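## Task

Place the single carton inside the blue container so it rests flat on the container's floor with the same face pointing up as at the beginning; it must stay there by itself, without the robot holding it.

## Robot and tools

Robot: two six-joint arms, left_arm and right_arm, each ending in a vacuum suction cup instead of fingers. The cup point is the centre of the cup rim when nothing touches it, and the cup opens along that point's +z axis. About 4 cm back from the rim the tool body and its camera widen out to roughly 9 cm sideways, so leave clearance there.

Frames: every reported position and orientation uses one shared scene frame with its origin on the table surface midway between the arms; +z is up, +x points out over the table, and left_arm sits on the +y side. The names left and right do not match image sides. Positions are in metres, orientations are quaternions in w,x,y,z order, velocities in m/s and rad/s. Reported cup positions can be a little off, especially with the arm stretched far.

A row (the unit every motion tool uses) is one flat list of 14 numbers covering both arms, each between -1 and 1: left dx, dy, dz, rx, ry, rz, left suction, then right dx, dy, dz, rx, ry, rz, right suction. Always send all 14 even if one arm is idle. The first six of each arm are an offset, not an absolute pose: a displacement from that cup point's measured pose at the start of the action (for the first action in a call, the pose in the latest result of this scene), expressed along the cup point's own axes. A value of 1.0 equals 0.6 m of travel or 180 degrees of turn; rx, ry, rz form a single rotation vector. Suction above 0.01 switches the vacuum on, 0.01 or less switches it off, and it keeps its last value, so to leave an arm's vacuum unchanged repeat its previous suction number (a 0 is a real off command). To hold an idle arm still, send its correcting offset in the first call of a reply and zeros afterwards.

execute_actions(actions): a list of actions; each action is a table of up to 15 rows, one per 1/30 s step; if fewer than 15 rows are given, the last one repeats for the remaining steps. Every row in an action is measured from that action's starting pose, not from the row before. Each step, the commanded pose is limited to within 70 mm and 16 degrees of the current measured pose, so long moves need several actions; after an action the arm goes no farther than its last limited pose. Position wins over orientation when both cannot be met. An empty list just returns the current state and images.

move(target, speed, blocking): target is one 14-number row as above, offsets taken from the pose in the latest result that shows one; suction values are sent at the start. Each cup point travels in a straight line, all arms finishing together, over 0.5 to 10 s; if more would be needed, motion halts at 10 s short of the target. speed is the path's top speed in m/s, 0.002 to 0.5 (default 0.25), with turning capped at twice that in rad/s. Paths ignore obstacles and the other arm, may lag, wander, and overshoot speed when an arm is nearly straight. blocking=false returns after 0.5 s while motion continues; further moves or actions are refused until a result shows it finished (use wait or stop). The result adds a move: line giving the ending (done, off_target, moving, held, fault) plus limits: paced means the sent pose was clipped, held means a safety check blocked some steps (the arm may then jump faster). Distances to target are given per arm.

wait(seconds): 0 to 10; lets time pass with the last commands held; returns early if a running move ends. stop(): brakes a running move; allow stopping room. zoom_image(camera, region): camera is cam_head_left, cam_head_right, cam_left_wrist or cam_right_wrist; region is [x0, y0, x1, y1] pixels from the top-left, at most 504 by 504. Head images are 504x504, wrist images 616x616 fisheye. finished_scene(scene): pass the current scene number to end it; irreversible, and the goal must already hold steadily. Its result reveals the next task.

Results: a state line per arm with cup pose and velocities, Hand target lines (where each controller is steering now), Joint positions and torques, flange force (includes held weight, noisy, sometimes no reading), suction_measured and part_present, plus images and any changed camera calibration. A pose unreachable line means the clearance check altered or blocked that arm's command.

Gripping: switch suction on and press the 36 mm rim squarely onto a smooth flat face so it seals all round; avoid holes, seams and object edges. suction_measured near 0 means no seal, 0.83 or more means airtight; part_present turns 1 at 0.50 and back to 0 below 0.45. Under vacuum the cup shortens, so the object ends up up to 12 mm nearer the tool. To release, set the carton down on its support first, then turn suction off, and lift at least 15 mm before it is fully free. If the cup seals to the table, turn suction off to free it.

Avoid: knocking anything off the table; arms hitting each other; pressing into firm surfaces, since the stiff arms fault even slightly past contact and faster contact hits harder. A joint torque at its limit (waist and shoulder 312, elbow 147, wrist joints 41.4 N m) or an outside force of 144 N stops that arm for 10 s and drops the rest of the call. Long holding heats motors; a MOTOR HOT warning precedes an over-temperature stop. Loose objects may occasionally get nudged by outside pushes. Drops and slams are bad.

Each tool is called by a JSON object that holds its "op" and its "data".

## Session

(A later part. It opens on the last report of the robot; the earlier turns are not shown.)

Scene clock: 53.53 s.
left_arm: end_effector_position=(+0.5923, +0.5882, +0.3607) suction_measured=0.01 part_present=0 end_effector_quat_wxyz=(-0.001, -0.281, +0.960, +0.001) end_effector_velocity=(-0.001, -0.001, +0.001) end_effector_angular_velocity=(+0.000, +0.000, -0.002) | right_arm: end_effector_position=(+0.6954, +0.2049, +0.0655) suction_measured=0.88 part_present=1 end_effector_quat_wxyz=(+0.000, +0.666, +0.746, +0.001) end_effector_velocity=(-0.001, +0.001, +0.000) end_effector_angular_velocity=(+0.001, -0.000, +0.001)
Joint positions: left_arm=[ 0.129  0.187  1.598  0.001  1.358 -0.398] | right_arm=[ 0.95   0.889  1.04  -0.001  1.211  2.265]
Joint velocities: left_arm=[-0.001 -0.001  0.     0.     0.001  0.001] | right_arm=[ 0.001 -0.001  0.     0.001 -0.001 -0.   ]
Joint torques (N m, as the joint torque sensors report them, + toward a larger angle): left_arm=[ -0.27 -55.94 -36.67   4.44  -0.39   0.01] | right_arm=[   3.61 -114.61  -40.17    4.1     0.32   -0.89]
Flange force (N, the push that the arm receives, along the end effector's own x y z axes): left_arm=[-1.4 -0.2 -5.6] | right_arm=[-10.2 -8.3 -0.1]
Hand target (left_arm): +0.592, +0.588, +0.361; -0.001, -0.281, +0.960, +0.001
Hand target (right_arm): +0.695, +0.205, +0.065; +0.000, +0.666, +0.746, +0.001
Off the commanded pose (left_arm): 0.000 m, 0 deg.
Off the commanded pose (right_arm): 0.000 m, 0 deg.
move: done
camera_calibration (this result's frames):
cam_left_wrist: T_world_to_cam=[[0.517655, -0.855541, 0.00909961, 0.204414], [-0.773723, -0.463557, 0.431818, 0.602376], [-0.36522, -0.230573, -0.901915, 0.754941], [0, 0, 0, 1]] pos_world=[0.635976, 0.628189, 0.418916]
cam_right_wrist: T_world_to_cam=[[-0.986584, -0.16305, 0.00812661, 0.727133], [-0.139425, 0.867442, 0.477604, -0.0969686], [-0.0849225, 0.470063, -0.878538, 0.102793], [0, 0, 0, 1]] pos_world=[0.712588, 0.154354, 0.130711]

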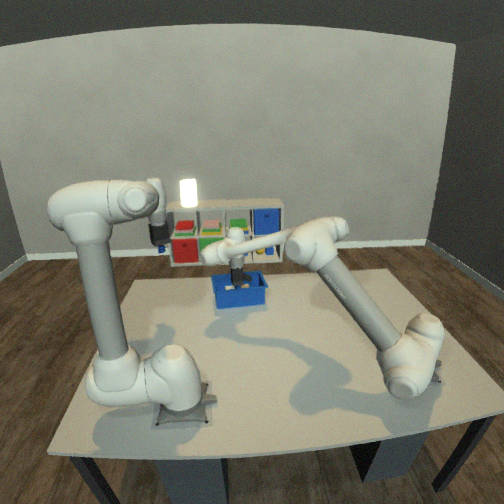

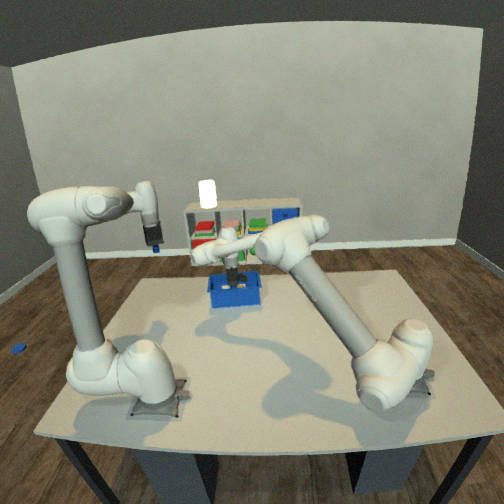

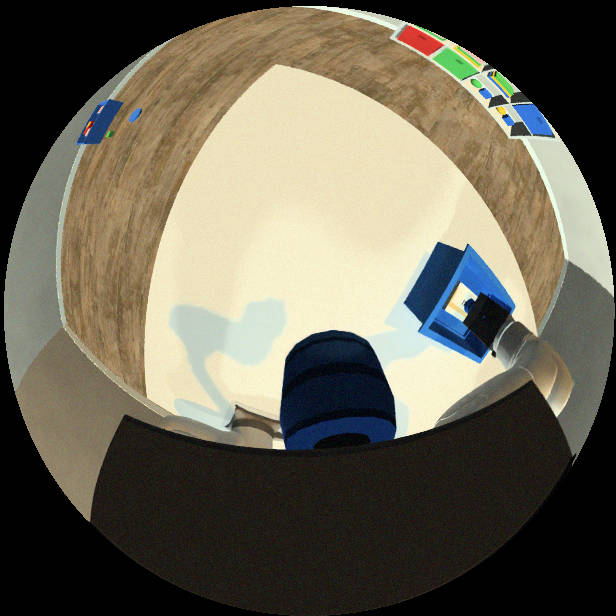

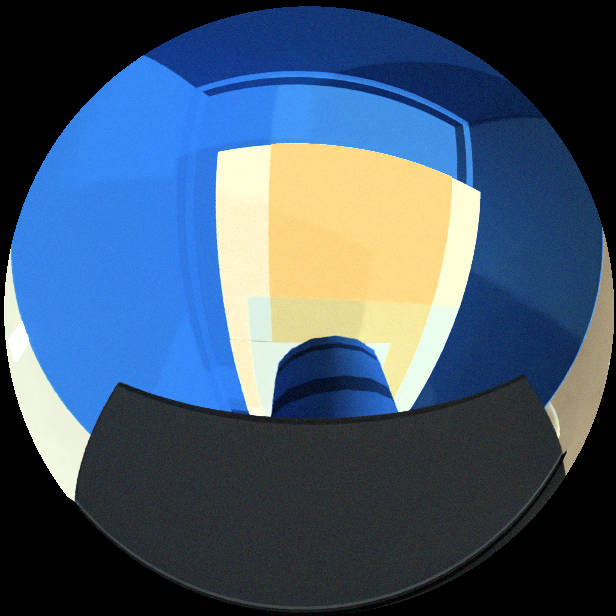

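{"op": "move", "data": {"target": [0,0,0,0,0,0,0,0,0,0.007,0,0,0,1], "speed": 0.015}}

Scene clock: 66.60 s.
left_arm: end_effector_position=(+0.5923, +0.5882, +0.3607) suction_measured=0.01 part_present=0 end_effector_quat_wxyz=(-0.001, -0.281, +0.960, +0.001) end_effector_velocity=(-0.000, -0.001, -0.000) end_effector_angular_velocity=(-0.000, +0.001, -0.002) | right_arm: end_effector_position=(+0.6962, +0.2057, +0.0651) suction_measured=0.88 part_present=1 end_effector_quat_wxyz=(+0.001, +0.666, +0.746, +0.003) end_effector_velocity=(+0.001, -0.000, -0.000) end_effector_angular_velocity=(-0.000, -0.001, +0.000)
Joint positions: left_arm=[ 0.129  0.187  1.598  0.001  1.358 -0.398] | right_arm=[ 0.95   0.889  1.04  -0.001  1.206  2.265]
Joint velocities: left_arm=[-0.001  0.     0.001 -0.    -0.     0.001] | right_arm=[-0.     0.001 -0.001 -0.001 -0.    -0.   ]
Joint torques (N m, as the joint torque sensors report them, + toward a larger angle): left_arm=[ -1.65 -55.29 -37.01   4.45  -0.45  -0.33] | right_arm=[  1.96 -94.29 -29.13   3.88  -0.69  -1.09]
Flange force (N, the push that the arm receives, along the end effector's own x y z axes): left_arm=[-1.1 2.6 -5.1] | right_arm=[-6.6 -6.6 -21.6]
Hand target (left_arm): +0.592, +0.588, +0.361; -0.001, -0.281, +0.960, +0.001
Hand target (right_arm): +0.696, +0.206, +0.065; +0.000, +0.666, +0.746, +0.003
Off the commanded pose (left_arm): 0.000 m, 0 deg.
Off the commanded pose (right_arm): 0.004 m, 0 deg.
FORCE FAULT: contact force on the right arm reached its limit, and that arm stopped for 10 seconds. The contact can be on any part of that arm, not only on its tool. That time counts as 19 of the actions that you can send in this scene. That arm's remaining commands of this call were not run. That arm holds still and accepts commands again. Move the arm away from the contact; if what it grips holds it there, let go first. Pushing or pulling that hard again can fault the arm again.
move: fault (right_arm)
camera_calibration (this result's frames):
cam_left_wrist: T_world_to_cam=[[0.517655, -0.855541, 0.00909933, 0.204414], [-0.773723, -0.463558, 0.431818, 0.602376], [-0.36522, -0.230573, -0.901915, 0.754941], [0, 0, 0, 1]] pos_world=[0.635976, 0.628189, 0.418916]
cam_right_wrist: T_world_to_cam=[[-0.986602, -0.163073, 0.00494037, 0.728217], [-0.140747, 0.866066, 0.479709, -0.0962325], [-0.082506, 0.472586, -0.877414, 0.0997841], [0, 0, 0, 1]] pos_world=[0.713148, 0.154939, 0.130118]

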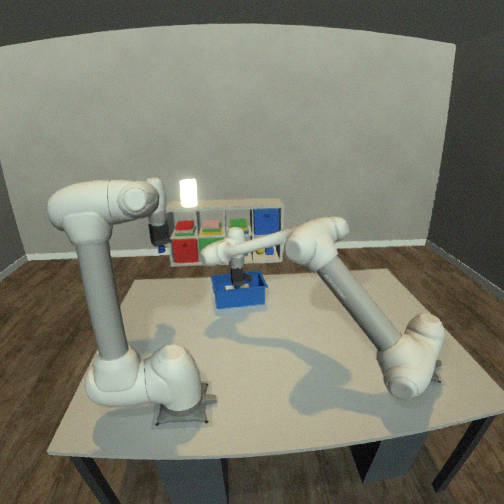

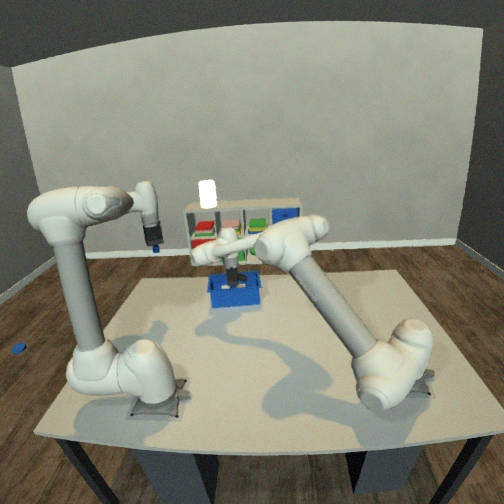

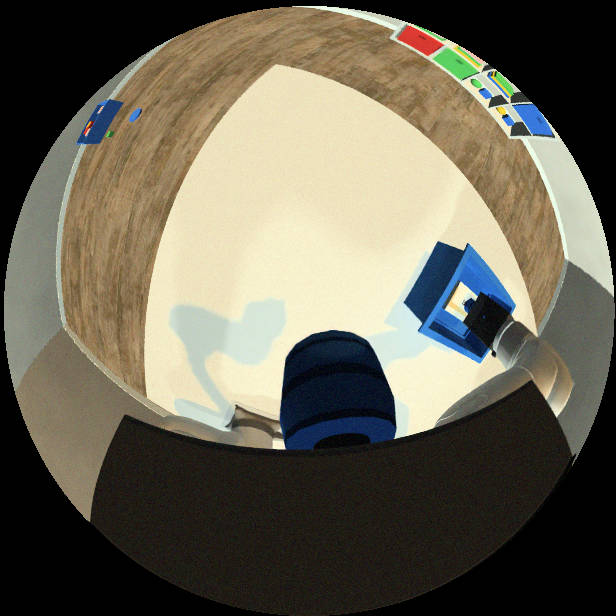

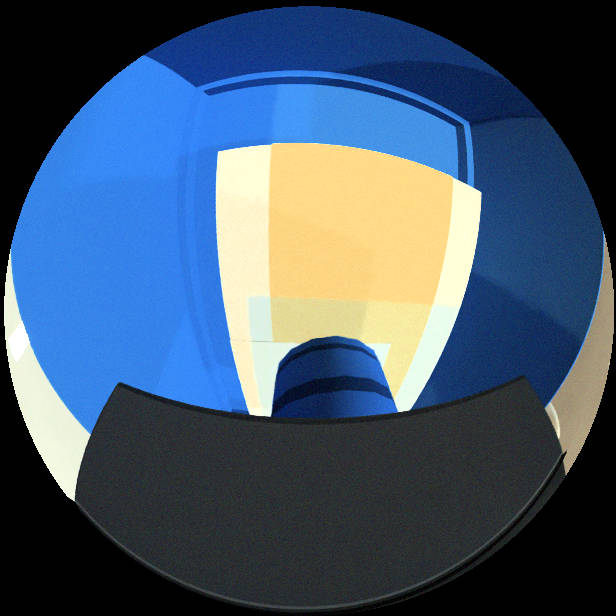

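Too stiff; smaller steps next time.

{"op": "execute_actions", "data": {"actions": [[[0,0,0,0,0,0,0,0,0,-0.002,0,0,0,0]]]}}

{"op": "move", "data": {"target": [0,0,0,0,0,0,0,0,0,-0.15,0,0,0,0]}}

Scene clock: 70.20 s.
left_arm: end_effector_position=(+0.5923, +0.5882, +0.3607) suction_measured=0.01 part_present=0 end_effector_quat_wxyz=(-0.001, -0.281, +0.960, +0.001) end_effector_velocity=(+0.000, -0.001, +0.000) end_effector_angular_velocity=(-0.000, -0.000, -0.000) | right_arm: end_effector_position=(+0.6962, +0.2057, +0.0662) suction_measured=0.00 part_present=0 end_effector_quat_wxyz=(+0.001, +0.666, +0.746, +0.003) end_effector_velocity=(-0.001, +0.001, -0.000) end_effector_angular_velocity=(+0.000, +0.001, +0.001)
Joint positions: left_arm=[ 0.129  0.187  1.598  0.001  1.358 -0.398] | right_arm=[ 0.95   0.888  1.039 -0.001  1.208  2.265]
Joint velocities: left_arm=[-0.001 -0.    -0.    -0.    -0.    -0.   ] | right_arm=[0.001 0.    0.    0.001 0.    0.   ]
Joint torques (N m, as the joint torque sensors report them, + toward a larger angle): left_arm=[ -1.46 -55.69 -36.83   4.34  -0.31  -0.31] | right_arm=[   2.04 -100.78  -31.81    4.01    0.13   -0.97]
Flange force (N, the push that the arm receives, along the end effector's own x y z axes): left_arm=[-1.5 2.4 -5.3] | right_arm=[-5.7 -6.0 -13.9]
Hand target (left_arm): +0.592, +0.588, +0.361; -0.001, -0.281, +0.960, +0.001
Hand target (right_arm): +0.696, +0.206, +0.066; +0.001, +0.666, +0.746, +0.003
Off the commanded pose (left_arm): 0.000 m, 0 deg.
Off the commanded pose (right_arm): 0.000 m, 0 deg.
camera_calibration (this result's frames):
cam_left_wrist: T_world_to_cam=[[0.517655, -0.855541, 0.00909956, 0.204414], [-0.773723, -0.463557, 0.431818, 0.602376], [-0.36522, -0.230573, -0.901915, 0.754941], [0, 0, 0, 1]] pos_world=[0.635976, 0.628189, 0.418916]
cam_right_wrist: T_world_to_cam=[[-0.986602, -0.163071, 0.00495224, 0.728202], [-0.140741, 0.866071, 0.4797, -0.0968003], [-0.0825142, 0.472576, -0.877418, 0.100834], [0, 0, 0, 1]] pos_world=[0.713142, 0.154933, 0.131303]

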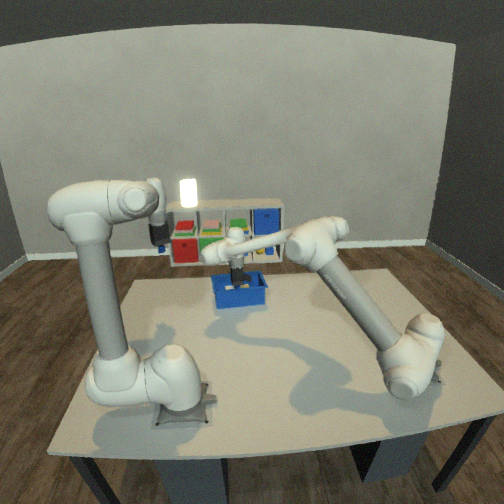

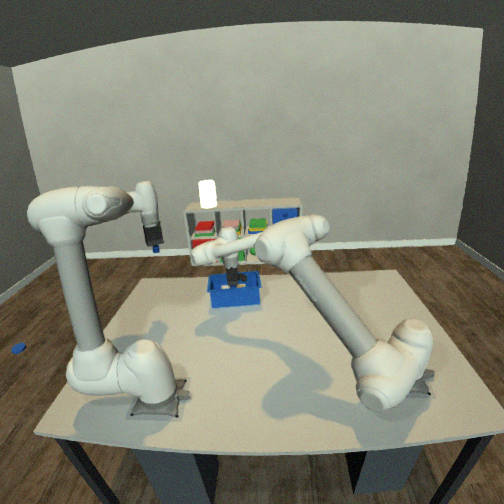

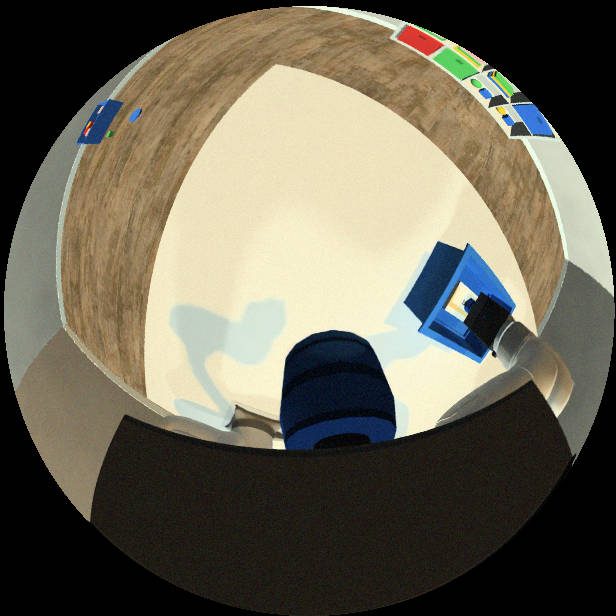

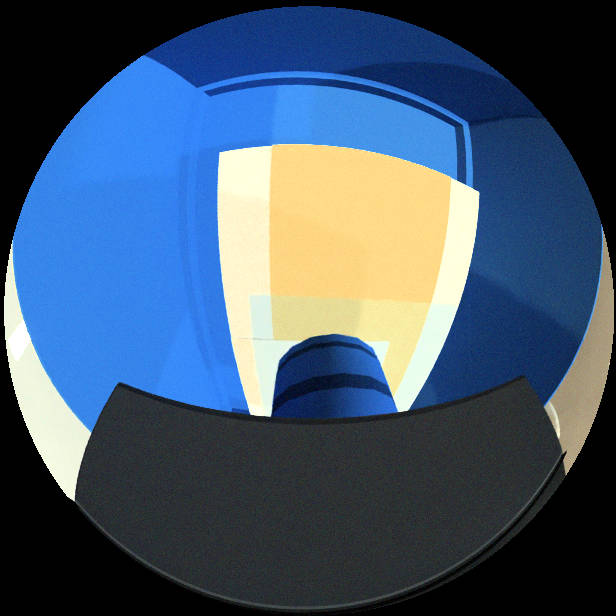

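Scene clock: 71.03 s.
left_arm: end_effector_position=(+0.5923, +0.5882, +0.3607) suction_measured=0.01 part_present=0 end_effector_quat_wxyz=(-0.001, -0.281, +0.960, +0.001) end_effector_velocity=(-0.000, -0.001, -0.001) end_effector_angular_velocity=(+0.000, +0.002, -0.001) | right_arm: end_effector_position=(+0.6958, +0.2052, +0.1562) suction_measured=0.00 part_present=0 end_effector_quat_wxyz=(+0.001, +0.666, +0.746, +0.003) end_effector_velocity=(-0.000, +0.001, +0.001) end_effector_angular_velocity=(+0.001, -0.000, +0.000)
Joint positions: left_arm=[ 0.129  0.187  1.598  0.001  1.358 -0.398] | right_arm=[ 0.95   0.837  0.967 -0.001  1.331  2.265]
Joint velocities: left_arm=[-0.001  0.     0.001  0.001  0.001 -0.   ] | right_arm=[ 0.    -0.001 -0.002  0.001  0.001 -0.   ]
Joint torques (N m, as the joint torque sensors report them, + toward a larger angle): left_arm=[ -1.52 -54.89 -36.92   4.46  -0.3   -0.33] | right_arm=[   2.87 -111.87  -40.09    4.23   -0.13   -0.99]
Flange force (N, the push that the arm receives, along the end effector's own x y z axes): left_arm=[-0.7 2.5 -5.1] | right_arm=[-7.3 -5.4 -1.1]
Hand target (left_arm): +0.592, +0.588, +0.361; -0.001, -0.281, +0.960, +0.001
Hand target (right_arm): +0.696, +0.205, +0.156; +0.001, +0.666, +0.746, +0.003
Off the commanded pose (left_arm): 0.000 m, 0 deg.
Off the commanded pose (right_arm): 0.000 m, 0 deg.
move: done
camera_calibration (this result's frames):
cam_left_wrist: T_world_to_cam=[[0.517655, -0.855541, 0.00909934, 0.204414], [-0.773723, -0.463557, 0.431818, 0.602376], [-0.36522, -0.230573, -0.901915, 0.754941], [0, 0, 0, 1]] pos_world=[0.635976, 0.628189, 0.418916]
cam_right_wrist: T_world_to_cam=[[-0.986618, -0.162974, 0.0049675, 0.727257], [-0.140653, 0.866109, 0.479658, -0.139663], [-0.082474, 0.47254, -0.877442, 0.179888], [0, 0, 0, 1]] pos_world=[0.712716, 0.154483, 0.221219]

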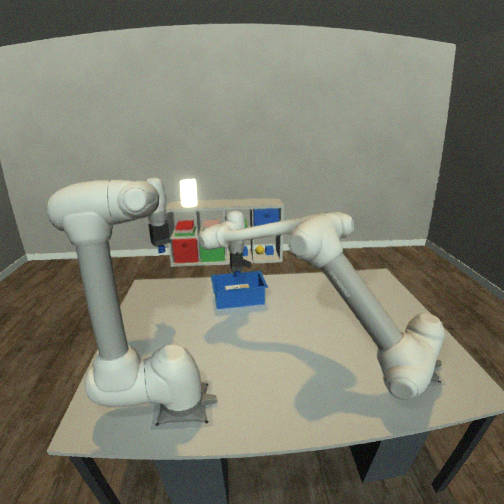

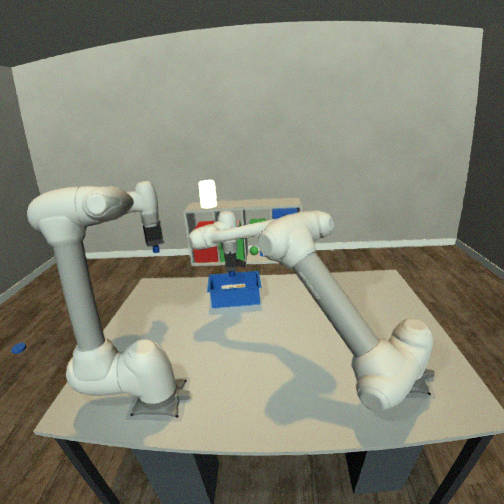

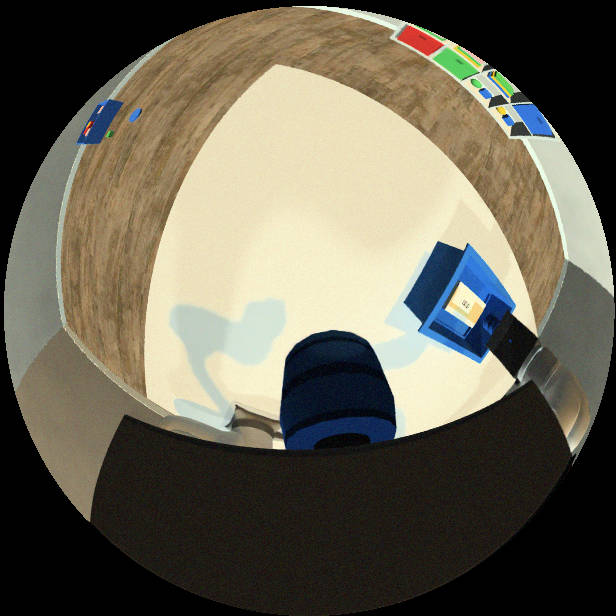

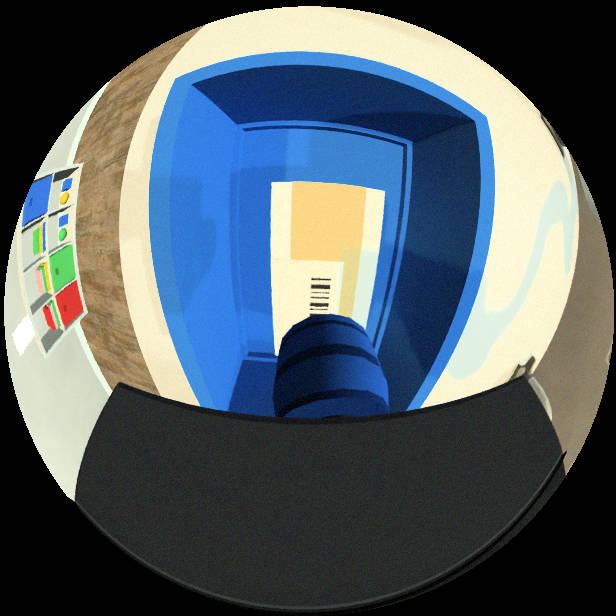

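{"op": "finished_scene", "data": {"scene": 1}}

The scene is finished: the task was done.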